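## Task

Transfer the finned metal heat sink and the thin slip sheet lying beneath it into the empty green crate. The sheet must lie flat on the crate's floor, with the heat sink standing on top of it, fins pointing up. Afterwards, return every tool to the stand slot it came from, release it, and bring the arm well away from the tools. The heat sink is too wide for grip50. Nothing may end up off the table.

## Robot and tools

ROBOT. One six-joint arm (uf850) ending in a tool changer. Three tools hang in slots of a stand: grip50 (two-finger, 50 mm stroke), grip85 (two-finger, 85 mm stroke) and cup (suction). A locked tool is treated as part of the arm. Objects may occasionally be nudged by an outside push.

FRAMES. Scene frame: origin on the table top under the arm base, +z up, +y to the left when facing along +x. Reported poses (end_effector_position in m, end_effector_quat_wxyz, velocities in m/s and rad/s) refer to the centre of the changer's flat face. Face frame: +z points out of the arm; both grippers close along face x. Tool points in mm from the face centre (x, y, z): grip50 grip point (0, -25, 180); grip85 grip point (0, 0, 173) when closed, about 13 mm closer when fully open; cup rim centre (0, 0, 175).

ROW FORMAT. Every motion command is a single row of 14 numbers, each in [-1, 1], in this order: dx, dy, dz, rx, ry, rz, tool/lock, grip50_position, grip50_force_limit, grip50_speed, grip85_position, grip85_force_limit, grip85_speed, cup_suction. The first six are an offset, not a pose: a shift and a rotation vector in the face's own axes, counted from the face pose shown in the most recent result (before any result in a scene, or for a later call within one reply, from wherever the arm is when it starts). Scale: 1.0 equals 0.6 m or 180 degrees. All rows of one action share that same reference; they do not add up. All-zero offsets pull the arm back to the reference pose. Each control step, the commanded pose is clipped to within 70 mm and 16 degrees of the measured pose, so far targets may need more calls.
lock: above 0 locks onto a plate against the face, below 0 unlocks, 0 keeps the previous command; about 1 s either way.
Gripper position: +1 fully open; -1 closes until something stops the fingers (pads meet near -0.65 for grip50, -0.8 for grip85). force_limit: -1 about 20 N up to +1 about 185 N (grip50) or 235 N (grip85). speed: -1 about 20 mm/s to +1 about 150 mm/s. Gripper numbers only act while tool_id names that tool and it is ready.
cup_suction: above 0.01 on, otherwise off with air let in; it persists between actions.

TOOLS (calls).
execute_actions: {"actions": [...], "pictures": bool}. The list holds nothing (just report state), one action {"rows": [up to 15 rows], "steps": 1-15} where each row lasts one 1/30 s step and the last row repeats, or one wait {"steps": 1-300} counted from the previous result.
move: {"target": row, "speed": 0.002-0.5 m/s, default 0.25; turn rate up to twice that in rad/s}. Straight path of 0.5 to 10 s toward the offset target; it ignores obstacles, and the arm can lag or overshoot the speed. Its result adds a move: line: done, off_target, moving, held or fault, plus limits such as paced (pose clipped) or held (steps blocked), and distance to target.
wait: {"seconds": 0-10}.
zoom_image: {"camera": one of cam_head_left, cam_head_right, cam_high, cam_low, cam_wrist, "region": [x0, y0, x1, y1]} in pixels, at most 504 by 504; all images are 672x504.
read_manual: {"section": "licences"}, text only.


RESULT LINES. tool_id (grip50, grip85, cup, none); plate_near, locked, unlocked, in_stand, unlock_refused (0/1); object_status per gripper: 0 moving, 1 blocked while opening, 2 blocked while closing (a grip), 3 reached target or pads met (also possible on thin items); position_measured counts (grip50 opening about (250 - counts) x 0.202 mm; grip85: 78 = 60 mm, 130 = 40 mm, 180 = 20 mm, 230 = closed); cup_suction_measured (1 = strong vacuum, near 0 = no seal) and cup_part_present. HELD marks steps the clearance check blocked; pose unreachable means it altered a command. Hand target shows where the controller is driving. Readings of a tool show n/a until it is ready.

TOOL HANDLING. To pick a tool: centre the face on its plate within about 1 mm and 1 degree, face -y pointing toward the fork's open side; when plate_near is 1 send lock +1 and wait for locked 1. A gripper then closes and reopens by itself. Lift it 10-30 mm, slide at least 110 mm out of the fork along face -y, then raise. Return along the same path reversed; when in_stand is 1, hold still, send lock -1, wait for unlocked 1. Unlocking outside the stand is refused. Fork arms sit 40-70 mm to each side along face x, ends 45 mm toward the opening, tops 18 mm below the plate face; slots are 180 mm apart.
Grip: send position -1, keep it, confirm object_status 2. Suction: whole rim on a smooth flat area away from edges; release by setting down and switching off, then rise 15 mm.

AVOID. Dropping items, knocking them off the table, fast contacts or pushing targets far past contact. Contact torque reaching a load limit (N m: waist 56.4, shoulder 56.4, elbow 47, forearm roll 25.3, wrist pitch 17.8, wrist roll 17.8, held weight included) triggers a fault stop of 10 s; long holding of loads can overheat motors (warning from 65 °C, braking at 80 °C). Smooth, economical motion is preferred.

Each tool is called after "Call:" in YAML: its name, and indented under it one key for each argument.

## Session

Call:
execute_actions:
  actions: []

Scene clock: 0.00 s of 12600.00 s.
end_effector_position=(+0.4593, -0.0035, +0.3529) locked=0 unlocked=1 plate_near=0 in_stand=0 unlock_refused=0 tool_id=none grip50_position_measured=n/a grip50_object_status=n/a grip85_position_measured=n/a grip85_object_status=n/a cup_suction_measured=n/a cup_part_present=n/a end_effector_quat_wxyz=(-0.009, +0.708, +0.706, +0.001) end_effector_velocity=(-0.000, +0.000, -0.000) end_effector_angular_velocity=(+0.000, +0.000, +0.000)
Joint positions: [ 0.002 -0.274 -0.834  0.002 -0.567  0.002]
Joint velocities: [ 0. -0. -0.  0. -0. -0.]
Joint torques (N m, as the arm reports them, + toward a larger angle): no reading
Motor temperatures (°C, as the motors report them): [26 26 29 27 30 33]
Hand target: +0.459, -0.004, +0.353; -0.009, +0.708, +0.706, +0.001

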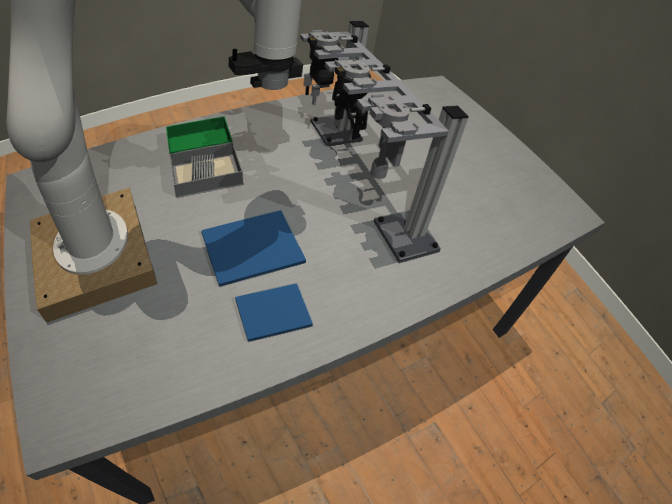

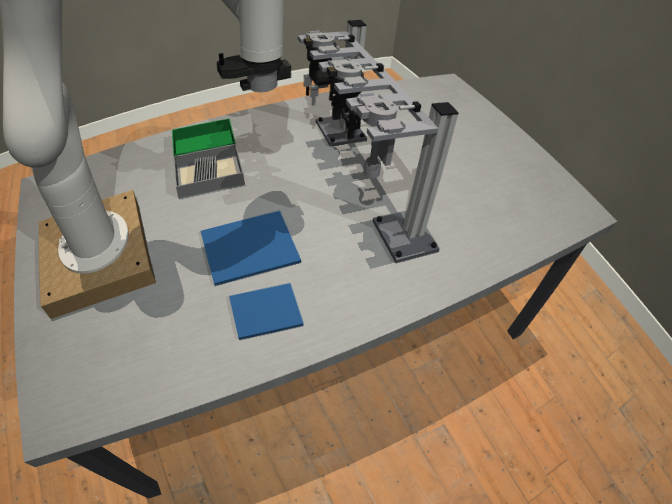

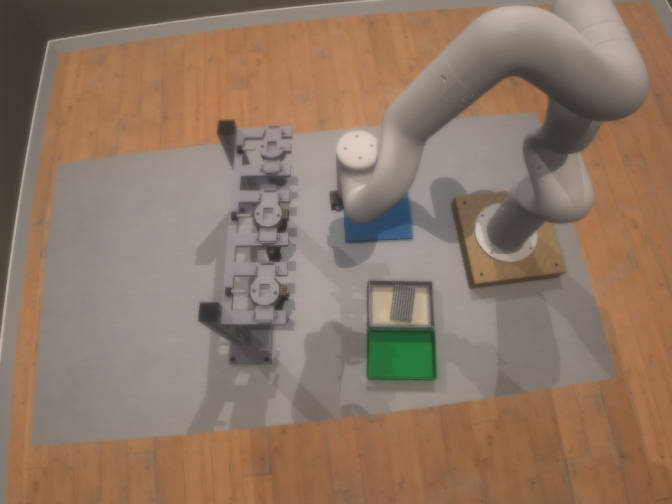

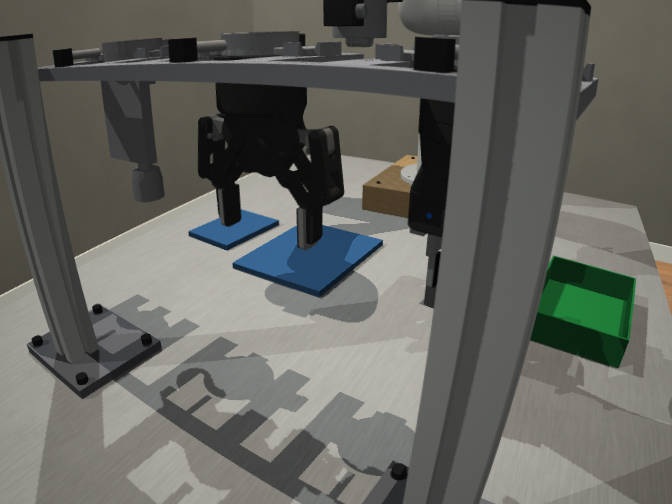

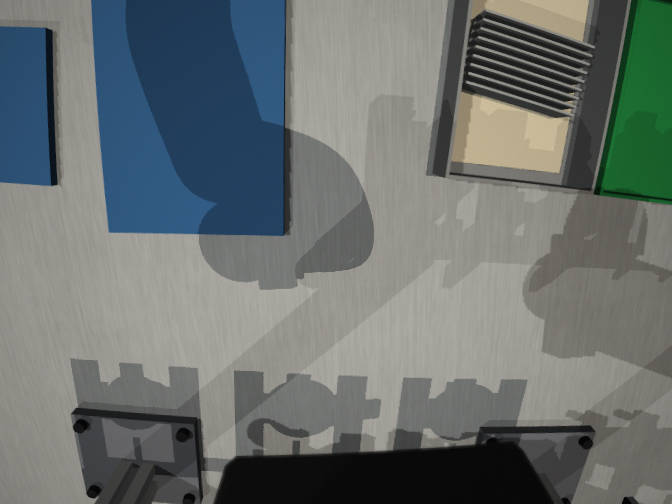

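Call:
zoom_image:
  camera: "cam_high"
  region: [190,110,350,370]

Region (190, 110, 350, 370) of cam_high's 672x504 image, scaled by 1.938, with more detail than that image has; it fills the left 310 columns of this view, and the rest is white.

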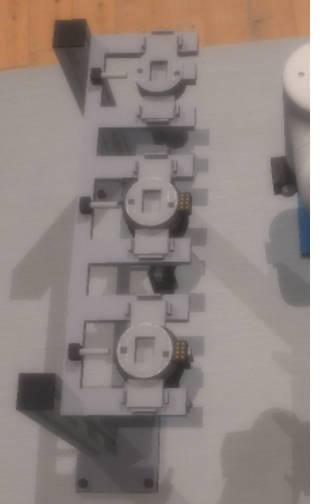

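Call:
move:
  target: [0,0.1,-0.09,0,0,0.034,0,0,0,0,0,0,0,0]

Call:
move:
  target: [-0.033,0.235,0,0,0,0,0,0,0,0,0,0,0,0]
  speed: 0.2

Scene clock: 22.57 s of 12600.00 s.
end_effector_position=(+0.5195, -0.0042, +0.4061) locked=0 unlocked=1 plate_near=0 in_stand=0 unlock_refused=0 tool_id=none grip50_position_measured=n/a grip50_object_status=n/a grip85_position_measured=n/a grip85_object_status=n/a cup_suction_measured=n/a cup_part_present=n/a end_effector_quat_wxyz=(-0.010, +0.744, +0.668, +0.001) end_effector_velocity=(+0.001, -0.000, +0.002) end_effector_angular_velocity=(-0.000, -0.004, -0.000)
Joint positions: [ 0.002 -0.327 -1.047  0.002 -0.727  0.109]
Joint velocities: [-0.     0.001 -0.003 -0.    -0.     0.   ]
Joint torques (N m, as the arm reports them, + toward a larger angle): [  2.43  36.12 -15.06  -1.08   0.66   0.24]
Motor temperatures (°C, as the motors report them): [26 26 29 27 30 33]
Hand target: +0.520, -0.004, +0.406; -0.009, +0.745, +0.668, +0.001
Off the commanded pose: 0.001 m, 0 deg.
move: done

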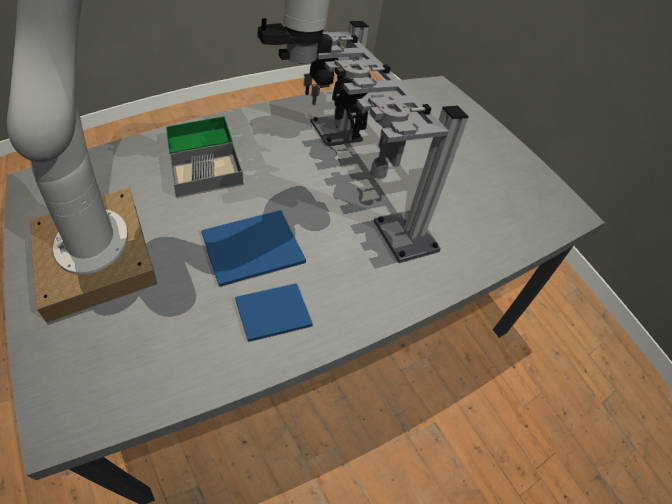

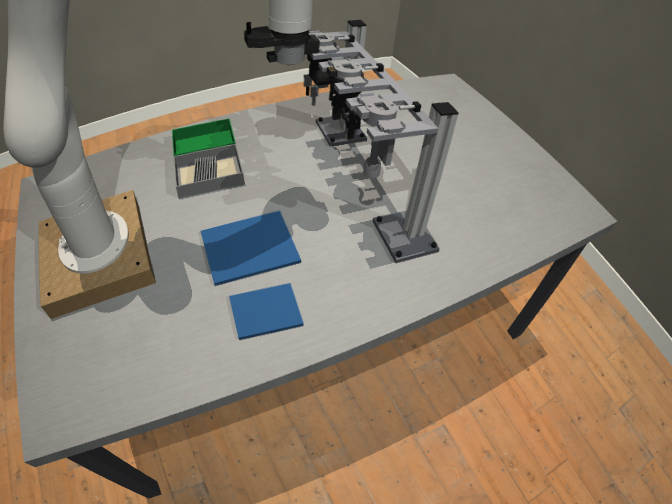

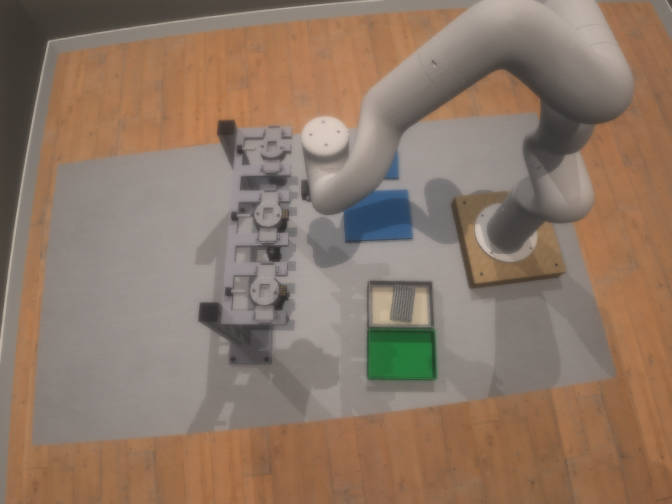

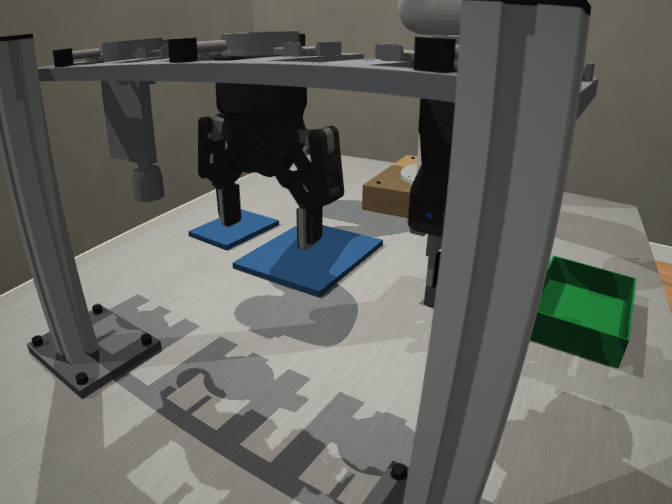

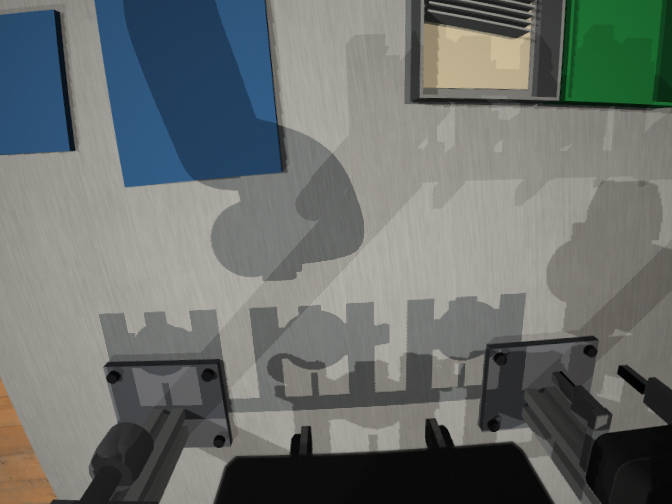

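Scene clock: 23.67 s of 12600.00 s.
end_effector_position=(+0.6575, -0.0386, +0.4046) locked=0 unlocked=1 plate_near=0 in_stand=0 unlock_refused=0 tool_id=none grip50_position_measured=n/a grip50_object_status=n/a grip85_position_measured=n/a grip85_object_status=n/a cup_suction_measured=n/a cup_part_present=n/a end_effector_quat_wxyz=(-0.010, +0.744, +0.668, +0.001) end_effector_velocity=(+0.001, -0.000, -0.001) end_effector_angular_velocity=(+0.000, +0.000, +0.000)
Joint positions: [-0.05  -0.652 -1.516  0.002 -0.871  0.056]
Joint velocities: [-0.    -0.002 -0.002  0.    -0.    -0.001]
Joint torques (N m, as the arm reports them, + toward a larger angle): [  4.92  47.8  -15.48  -0.75   0.62   0.11]
Motor temperatures (°C, as the motors report them): [26 26 29 27 30 33]
Hand target: +0.658, -0.039, +0.404; -0.010, +0.744, +0.668, +0.001
Off the commanded pose: 0.001 m, 0 deg.
move: done

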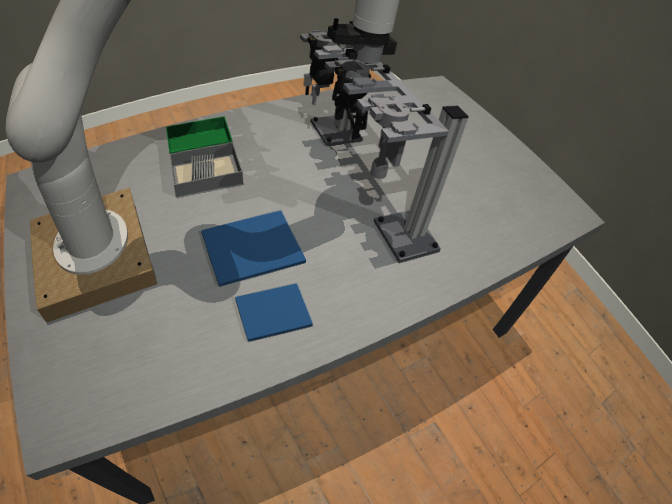

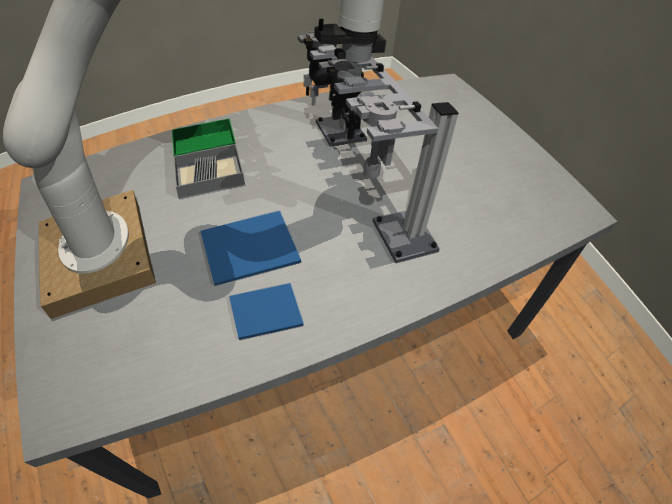

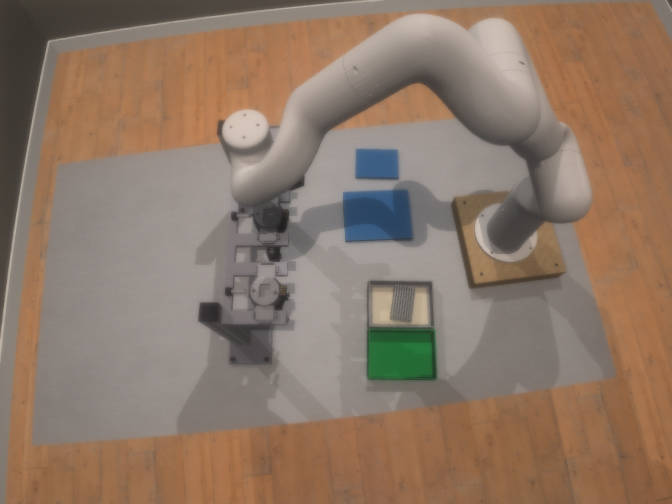

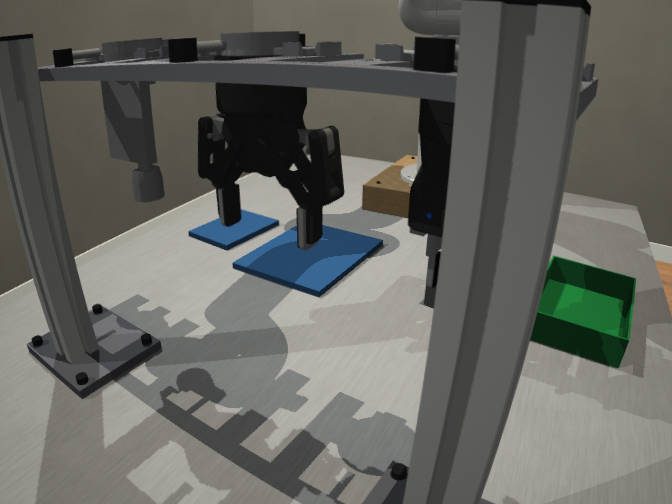

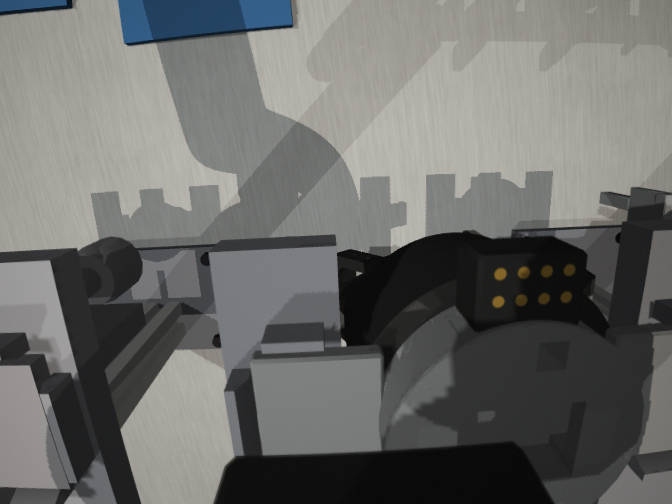

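Call:
move:
  target: [0.06,0,0,-0.0043,-0.0047,0,0,0,0,0,0,0,0,0]
  speed: 0.1

Scene clock: 35.23 s of 12600.00 s.
end_effector_position=(+0.6612, -0.0030, +0.4051) locked=0 unlocked=1 plate_near=0 in_stand=0 unlock_refused=0 tool_id=none grip50_position_measured=n/a grip50_object_status=n/a grip85_position_measured=n/a grip85_object_status=n/a cup_suction_measured=n/a cup_part_present=n/a end_effector_quat_wxyz=(+0.000, +0.745, +0.668, -0.000) end_effector_velocity=(+0.000, -0.001, +0.000) end_effector_angular_velocity=(-0.000, -0.001, -0.001)
Joint positions: [ 0.008 -0.654 -1.52  -0.02  -0.861  0.128]
Joint velocities: [-0.001  0.    -0.    -0.001  0.     0.   ]
Joint torques (N m, as the arm reports them, + toward a larger angle): [  4.97  48.45 -15.85  -0.86   0.82   0.06]
Motor temperatures (°C, as the motors report them): [26 26 30 27 30 33]
Hand target: +0.661, -0.003, +0.405; +0.000, +0.744, +0.668, -0.000
Off the commanded pose: 0.000 m, 0 deg.
move: done

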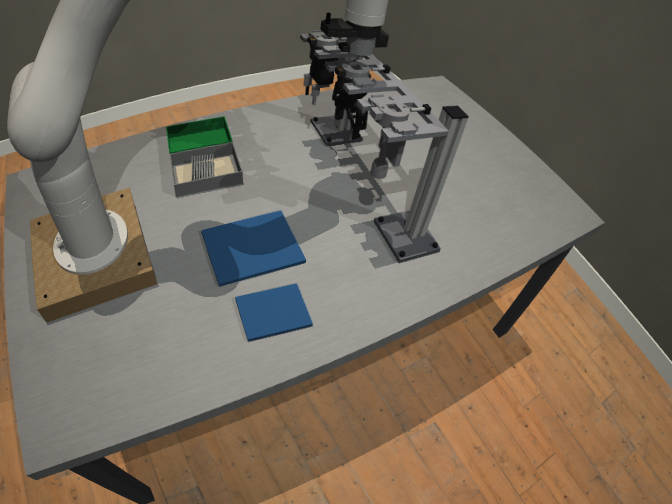

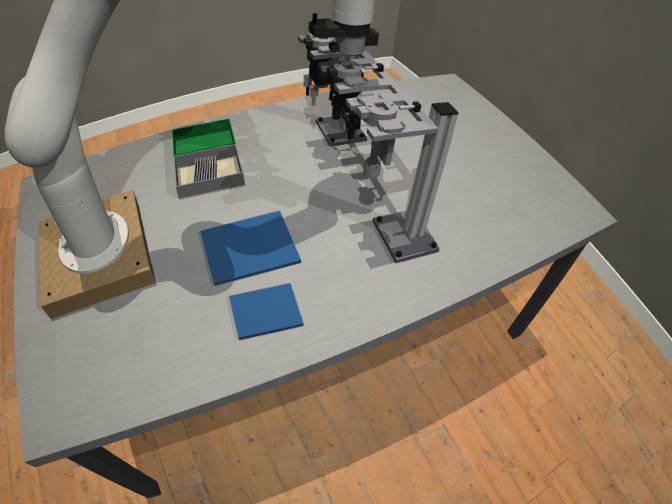

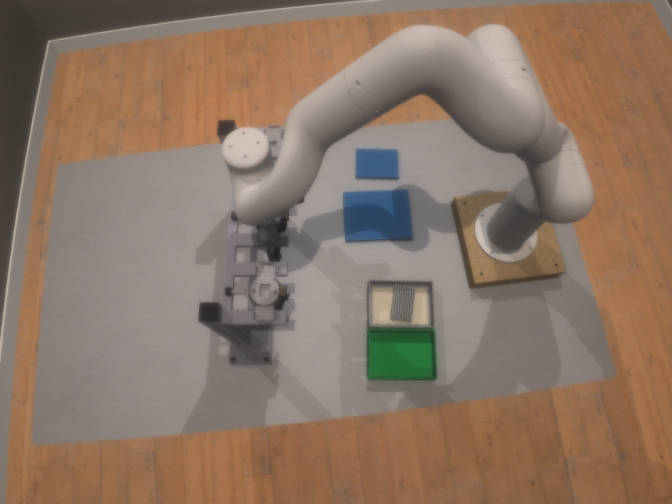

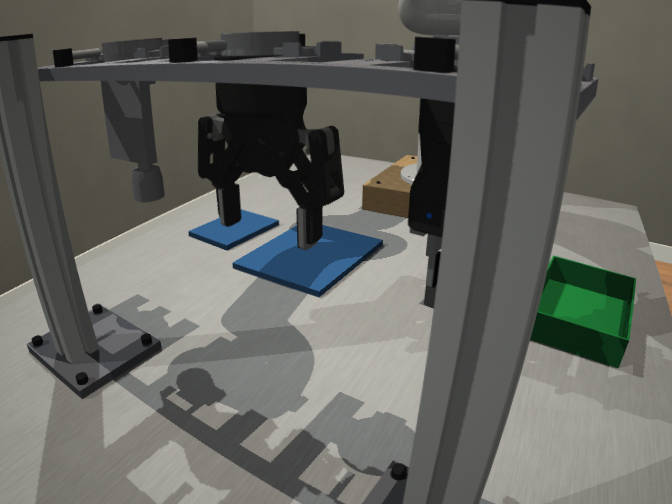

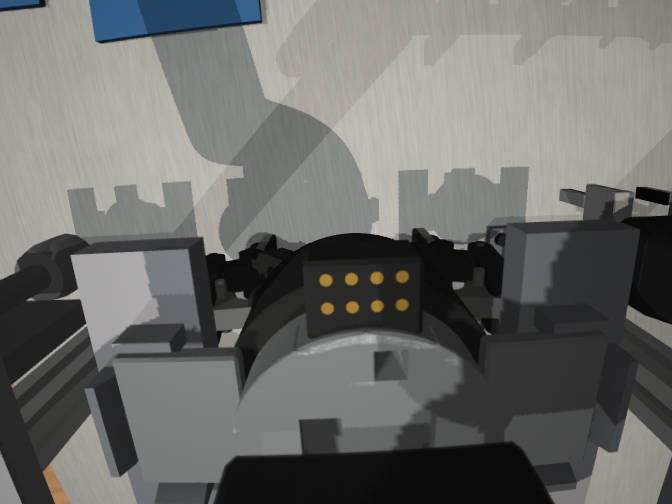

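Call:
move:
  target: [0.002,0,0.058,0,0,0,0,0,0,0,0,0,0,0]
  speed: 0.05

Scene clock: 46.37 s of 12600.00 s.
end_effector_position=(+0.6615, -0.0019, +0.3705) locked=0 unlocked=1 plate_near=0 in_stand=0 unlock_refused=0 tool_id=none grip50_position_measured=n/a grip50_object_status=n/a grip85_position_measured=n/a grip85_object_status=n/a cup_suction_measured=n/a cup_part_present=n/a end_effector_quat_wxyz=(+0.000, +0.745, +0.668, -0.000) end_effector_velocity=(+0.000, -0.000, +0.001) end_effector_angular_velocity=(+0.000, -0.002, -0.001)
Joint positions: [ 0.009 -0.691 -1.495 -0.021 -0.799  0.131]
Joint velocities: [-0.     0.001 -0.001  0.    -0.     0.   ]
Joint torques (N m, as the arm reports them, + toward a larger angle): [  3.27  47.88 -16.28  -0.85   0.67   0.17]
Motor temperatures (°C, as the motors report them): [26 27 30 27 30 33]
Hand target: +0.661, -0.002, +0.370; +0.000, +0.745, +0.668, -0.000
Off the commanded pose: 0.000 m, 0 deg.
move: done

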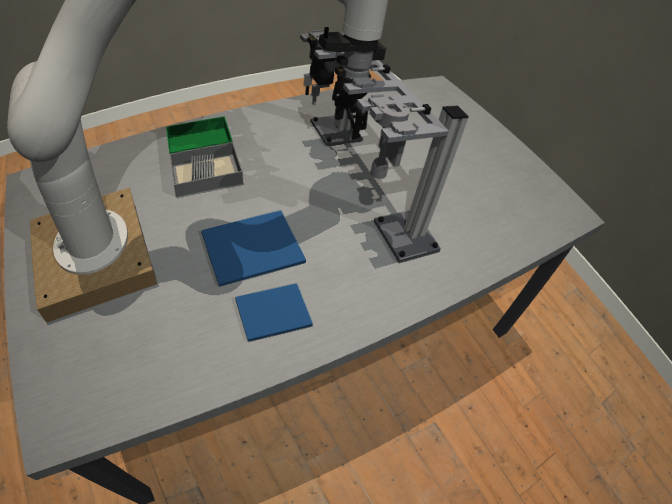

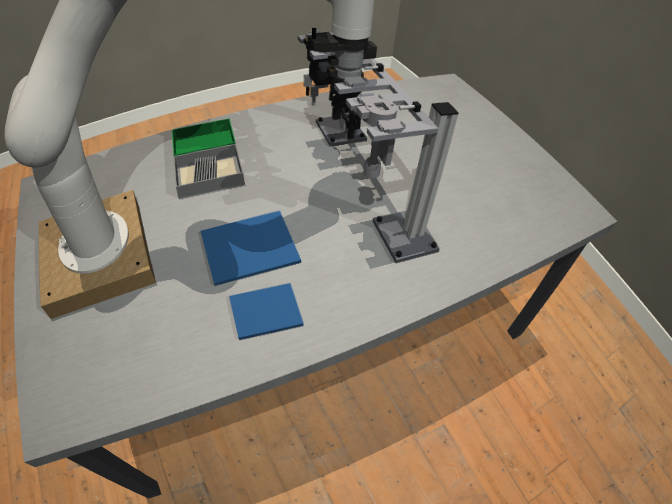

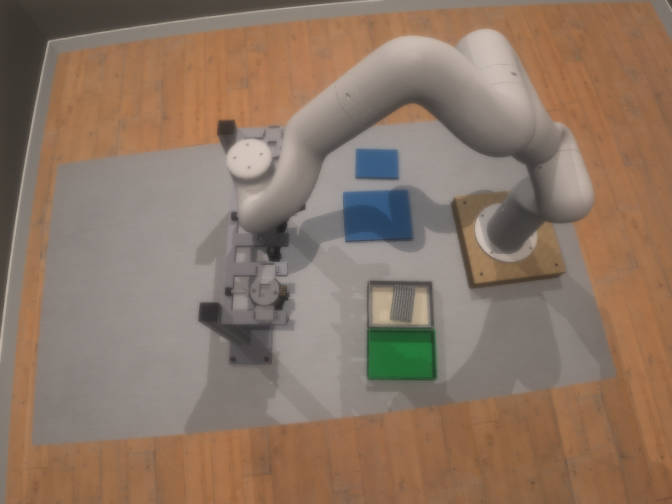

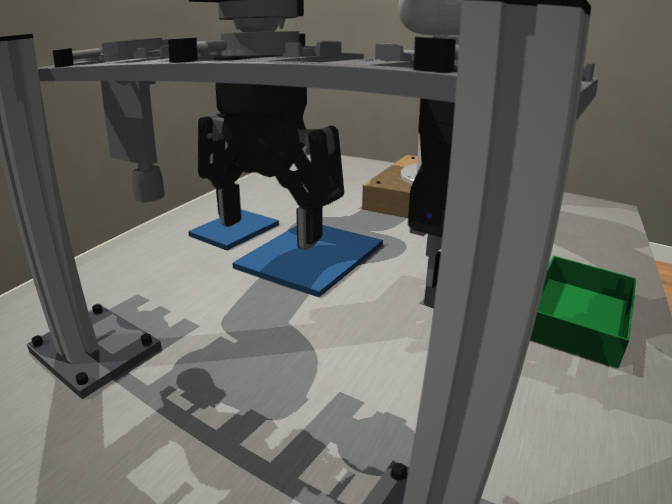

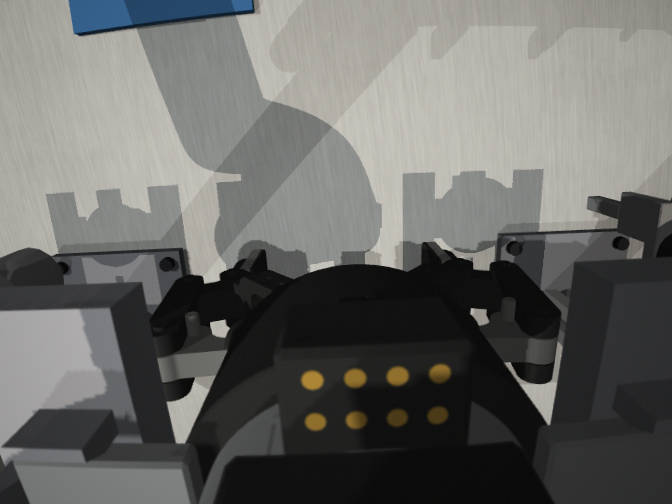

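Call:
move:
  target: [0,0,0.021,0,0,0,0,0,0,0,0,0,0,0]
  speed: 0.015

Scene clock: 71.70 s of 12600.00 s.
end_effector_position=(+0.6618, -0.0015, +0.3589) locked=0 unlocked=1 plate_near=1 in_stand=1 unlock_refused=0 tool_id=none grip50_position_measured=n/a grip50_object_status=n/a grip85_position_measured=n/a grip85_object_status=n/a cup_suction_measured=n/a cup_part_present=n/a end_effector_quat_wxyz=(+0.001, +0.745, +0.668, +0.000) end_effector_velocity=(+0.000, -0.000, -0.001) end_effector_angular_velocity=(+0.000, -0.002, +0.000)
Joint positions: [ 0.009 -0.705 -1.488 -0.021 -0.778  0.132]
Joint velocities: [-0.    -0.001  0.001  0.     0.003 -0.   ]
Joint torques (N m, as the arm reports them, + toward a larger angle): [ -9.1   38.37 -11.23  -2.79   2.09  -0.13]
Motor temperatures (°C, as the motors report them): [26 27 30 27 30 33]
Hand target: +0.662, -0.002, +0.358; +0.000, +0.745, +0.668, -0.000
Off the commanded pose: 0.001 m, 0 deg.
move: done

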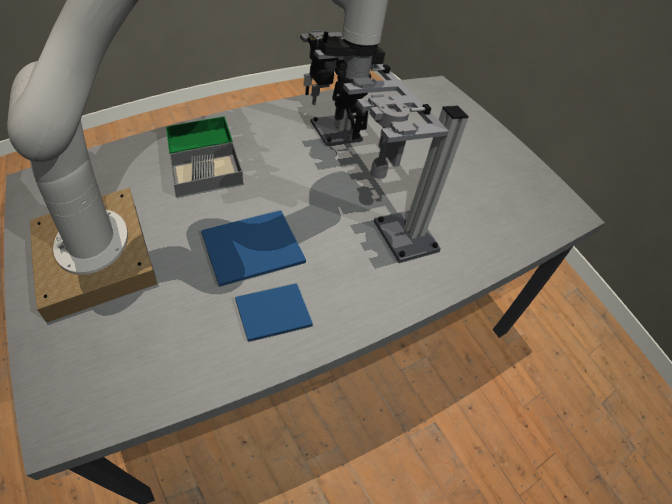

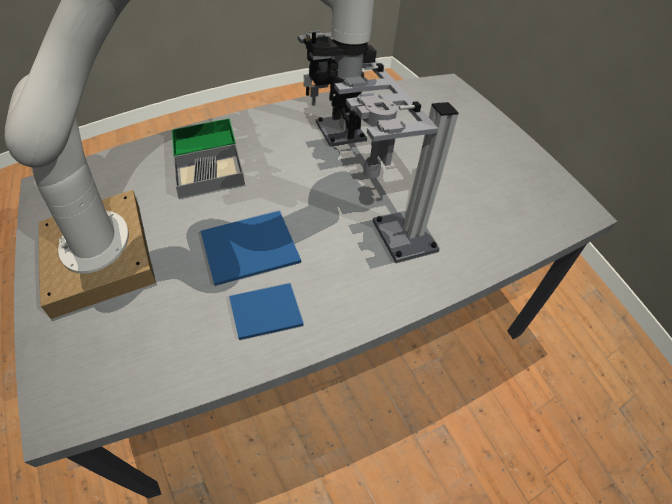

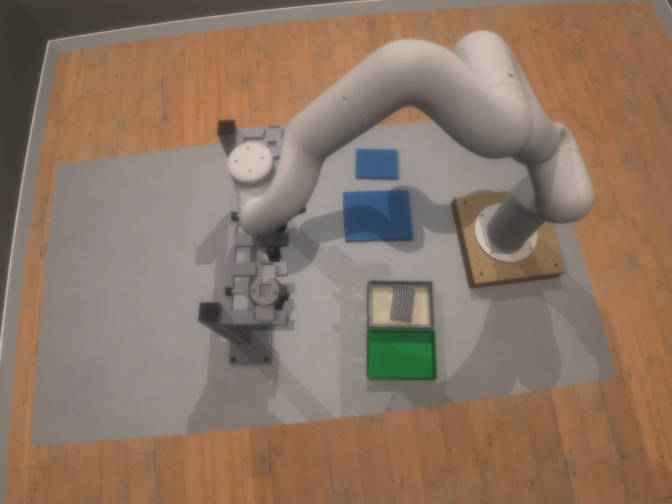

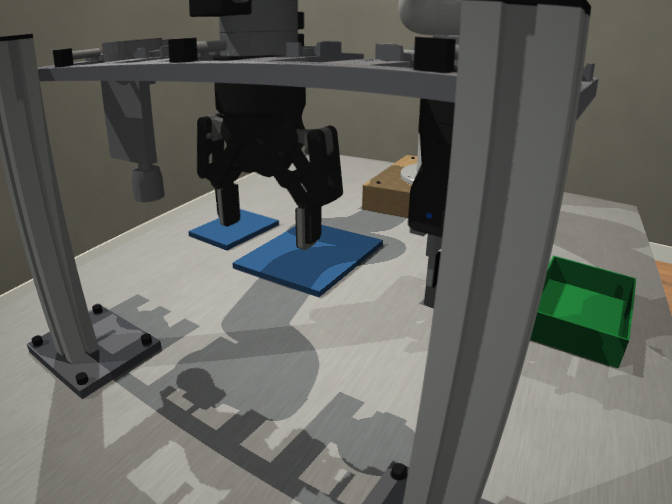

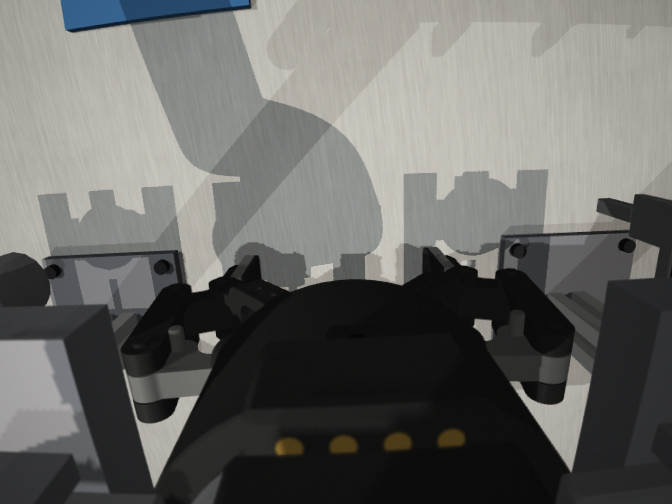

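Call:
execute_actions:
  actions:
    - {"rows":[[0,0,0,0,0,0,1,0,0,0,1,-1,0,0]],"steps":15}
  pictures: false

Call:
execute_actions:
  actions:
    - {"steps":25}
  pictures: false

Call:
move:
  target: [0,0,-0.033,0,0,0,0,0,0,0,1,-1,0,0]
  speed: 0.08

Call:
move:
  target: [0,-0.22,0,0,0,0,0,0,0,0,1,-1,0,0]
  speed: 0.15

Scene clock: 83.60 s of 12600.00 s.
end_effector_position=(+0.6618, -0.0016, +0.3588) locked=0 unlocked=0 plate_near=1 in_stand=1 unlock_refused=0 tool_id=none grip50_position_measured=n/a grip50_object_status=n/a grip85_position_measured=n/a grip85_object_status=n/a cup_suction_measured=n/a cup_part_present=n/a end_effector_quat_wxyz=(+0.001, +0.744, +0.668, +0.000) end_effector_velocity=(-0.000, -0.000, -0.000) end_effector_angular_velocity=(+0.000, +0.001, -0.001)
Joint positions: [ 0.009 -0.705 -1.488 -0.021 -0.778  0.132]
Joint velocities: [-0.    -0.    -0.     0.    -0.001  0.   ]
Joint torques (N m, as the arm reports them, + toward a larger angle): [-13.22  32.69  -8.38  -3.7    1.67  -0.55]
Motor temperatures (°C, as the motors report them): [26 27 30 27 30 33]
Hand target: +0.662, -0.001, +0.359; +0.001, +0.745, +0.668, +0.000
Off the commanded pose: 0.000 m, 0 deg.
Steps of this call (steps 1 to 342: nothing new was sent; steps 343 to 357: all 15 steps of this action). Readings (end_effector_position | what the end effector reports):
343: (+0.6618, -0.0016, +0.3587) | locked=0 unlocked=0 plate_near=1 in_stand=1 unlock_refused=0 tool_id=none grip50_position_measured=n/a grip50_object_status=n/a grip85_position_measured=n/a grip85_object_status=n/a cup_suction_measured=n/a cup_part_present=n/a
344: (+0.6618, -0.0016, +0.3587) | locked=0 unlocked=0 plate_near=1 in_stand=1 unlock_refused=0 tool_id=none grip50_position_measured=n/a grip50_object_status=n/a grip85_position_measured=n/a grip85_object_status=n/a cup_suction_measured=n/a cup_part_present=n/a
346: (+0.6618, -0.0016, +0.3587) | locked=0 unlocked=0 plate_near=1 in_stand=1 unlock_refused=0 tool_id=none grip50_position_measured=n/a grip50_object_status=n/a grip85_position_measured=n/a grip85_object_status=n/a cup_suction_measured=n/a cup_part_present=n/a
350: (+0.6618, -0.0016, +0.3587) | locked=0 unlocked=0 plate_near=1 in_stand=1 unlock_refused=0 tool_id=none grip50_position_measured=n/a grip50_object_status=n/a grip85_position_measured=n/a grip85_object_status=n/a cup_suction_measured=n/a cup_part_present=n/a
357: the state above

Scene clock: 84.43 s of 12600.00 s.
end_effector_position=(+0.6619, -0.0015, +0.3590) locked=1 unlocked=0 plate_near=1 in_stand=1 unlock_refused=0 tool_id=grip85 grip50_position_measured=n/a grip50_object_status=n/a grip85_position_measured=n/a grip85_object_status=n/a cup_suction_measured=n/a cup_part_present=n/a end_effector_quat_wxyz=(+0.001, +0.744, +0.668, +0.000) end_effector_velocity=(-0.000, -0.000, -0.000) end_effector_angular_velocity=(-0.000, +0.000, -0.000)
Joint positions: [ 0.009 -0.704 -1.488 -0.021 -0.778  0.131]
Joint velocities: [-0. -0.  0. -0.  0.  0.]
Joint torques (N m, as the arm reports them, + toward a larger angle): [-12.93  40.52 -11.63  -3.48   1.51   1.07]
Motor temperatures (°C, as the motors report them): [26 27 30 27 30 33]
Hand target: +0.662, -0.001, +0.359; +0.001, +0.745, +0.668, +0.000
Off the commanded pose: 0.000 m, 0 deg.
Steps of this call (steps 1 to 25: nothing new was sent). Readings (end_effector_position | what the end effector reports):
1: (+0.6618, -0.0016, +0.3588) | locked=0 unlocked=0 plate_near=1 in_stand=1 unlock_refused=0 tool_id=none grip50_position_measured=n/a grip50_object_status=n/a grip85_position_measured=n/a grip85_object_status=n/a cup_suction_measured=n/a cup_part_present=n/a
2: (+0.6618, -0.0015, +0.3588) | locked=0 unlocked=0 plate_near=1 in_stand=1 unlock_refused=0 tool_id=none grip50_position_measured=n/a grip50_object_status=n/a grip85_position_measured=n/a grip85_object_status=n/a cup_suction_measured=n/a cup_part_present=n/a
4: (+0.6618, -0.0015, +0.3588) | locked=0 unlocked=0 plate_near=1 in_stand=1 unlock_refused=0 tool_id=none grip50_position_measured=n/a grip50_object_status=n/a grip85_position_measured=n/a grip85_object_status=n/a cup_suction_measured=n/a cup_part_present=n/a
8: (+0.6618, -0.0015, +0.3588) | locked=0 unlocked=0 plate_near=1 in_stand=1 unlock_refused=0 tool_id=none grip50_position_measured=n/a grip50_object_status=n/a grip85_position_measured=n/a grip85_object_status=n/a cup_suction_measured=n/a cup_part_present=n/a
25: the state above

Scene clock: 85.17 s of 12600.00 s.
end_effector_position=(+0.6616, -0.0017, +0.3785) locked=1 unlocked=0 plate_near=1 in_stand=0 unlock_refused=0 tool_id=grip85 grip50_position_measured=n/a grip50_object_status=n/a grip85_position_measured=n/a grip85_object_status=n/a cup_suction_measured=n/a cup_part_present=n/a end_effector_quat_wxyz=(+0.001, +0.745, +0.668, +0.000) end_effector_velocity=(+0.000, +0.002, -0.000) end_effector_angular_velocity=(+0.001, -0.000, +0.001)
Joint positions: [ 0.009 -0.682 -1.5   -0.021 -0.813  0.131]
Joint velocities: [ 0.003 -0.    -0.     0.002  0.     0.   ]
Joint torques (N m, as the arm reports them, + toward a larger angle): [  3.41  56.92 -18.98  -0.2    0.7    0.29]
Motor temperatures (°C, as the motors report them): [26 27 30 27 30 33]
Hand target: +0.662, -0.001, +0.379; +0.001, +0.744, +0.668, +0.000
Off the commanded pose: 0.000 m, 0 deg.
move: done

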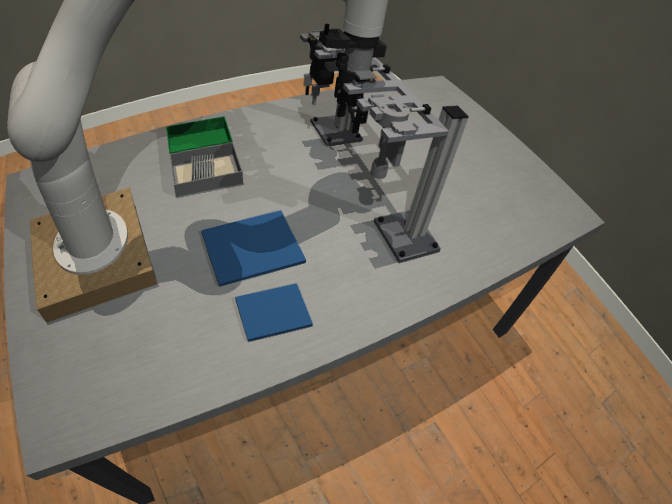

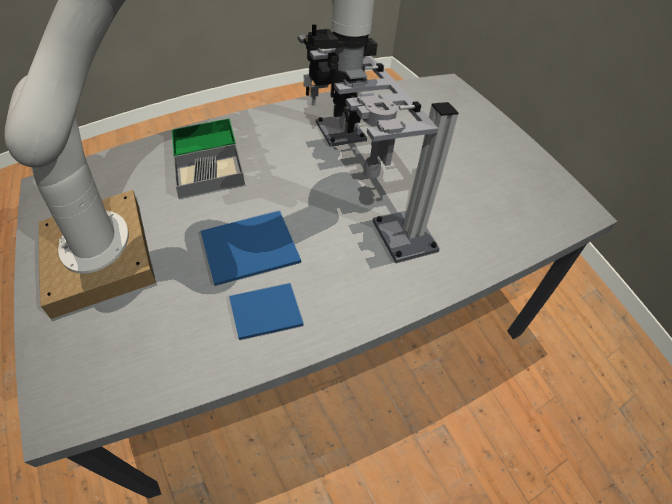

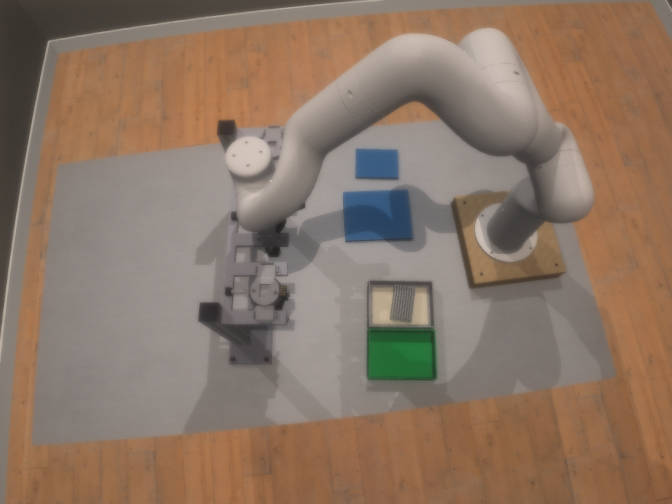

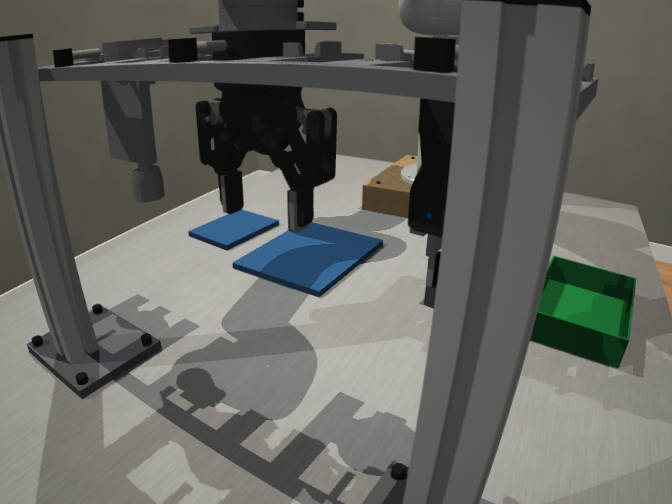

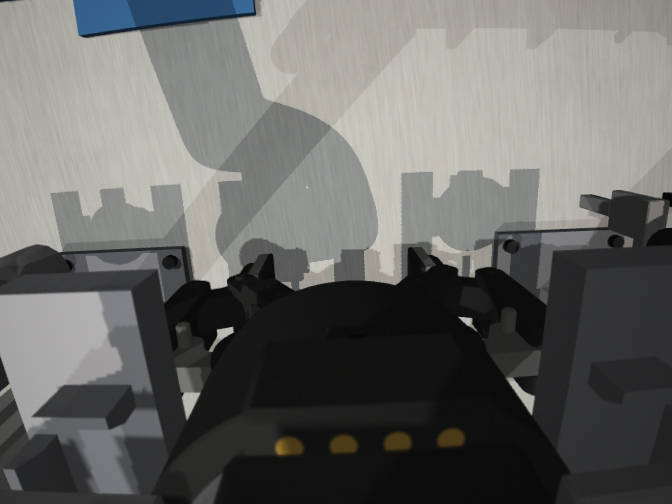

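Scene clock: 86.40 s of 12600.00 s.
end_effector_position=(+0.5306, +0.0121, +0.3780) locked=1 unlocked=0 plate_near=1 in_stand=0 unlock_refused=0 tool_id=grip85 grip50_position_measured=n/a grip50_object_status=n/a grip85_position_measured=n/a grip85_object_status=n/a cup_suction_measured=n/a cup_part_present=n/a end_effector_quat_wxyz=(+0.001, +0.745, +0.668, +0.000) end_effector_velocity=(-0.001, -0.000, -0.001) end_effector_angular_velocity=(-0.000, +0.003, -0.000)
Joint positions: [ 0.037 -0.387 -1.054 -0.025 -0.662  0.165]
Joint velocities: [-0.     0.     0.003  0.    -0.     0.   ]
Joint torques (N m, as the arm reports them, + toward a larger angle): [  3.41  45.42 -17.83  -0.63   0.85   0.17]
Motor temperatures (°C, as the motors report them): [26 27 30 27 30 33]
Hand target: +0.530, +0.012, +0.378; +0.001, +0.745, +0.668, -0.000
Off the commanded pose: 0.001 m, 0 deg.
move: done

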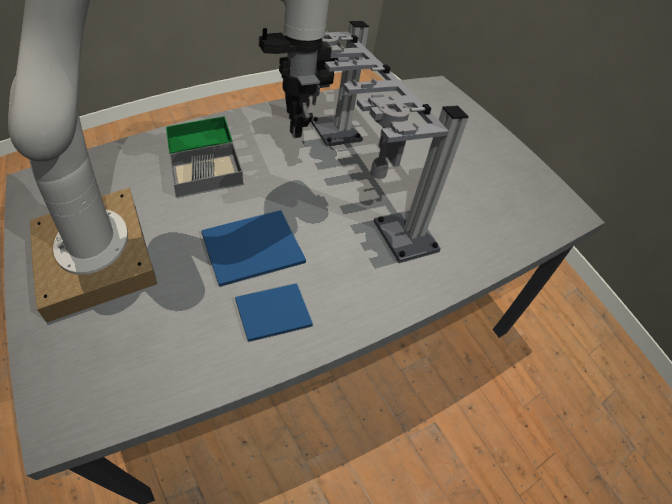

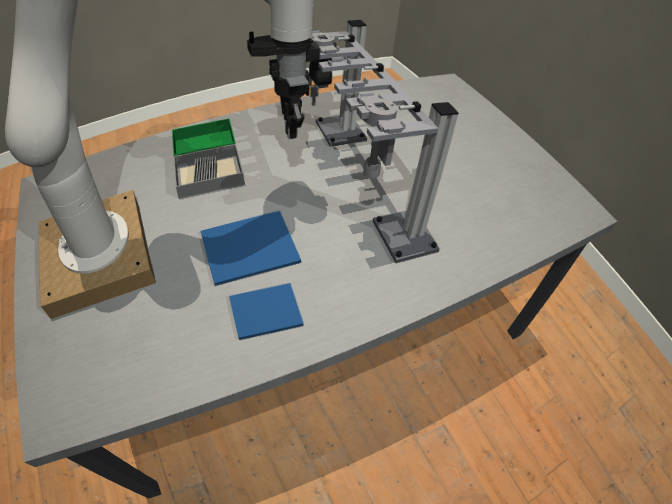

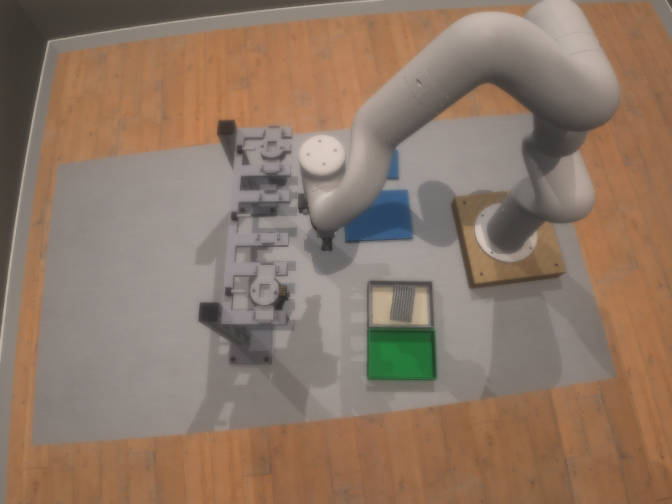

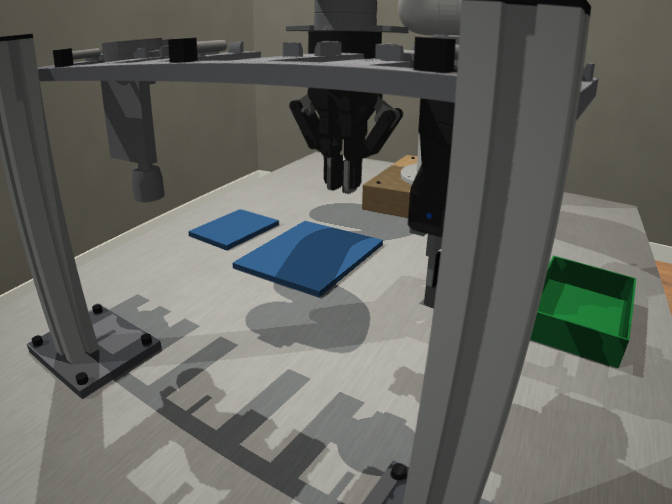

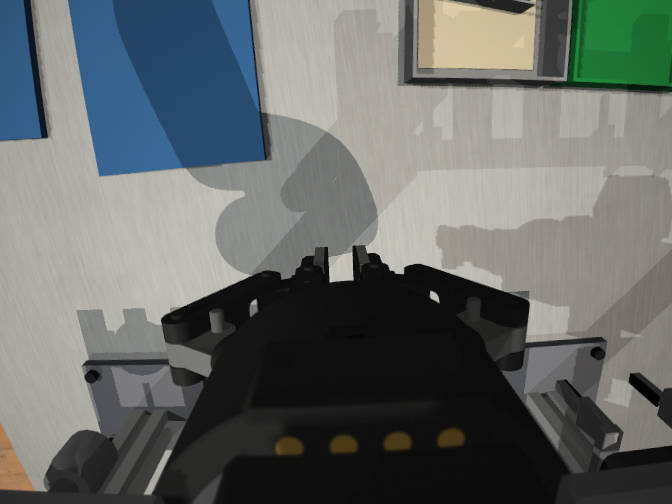

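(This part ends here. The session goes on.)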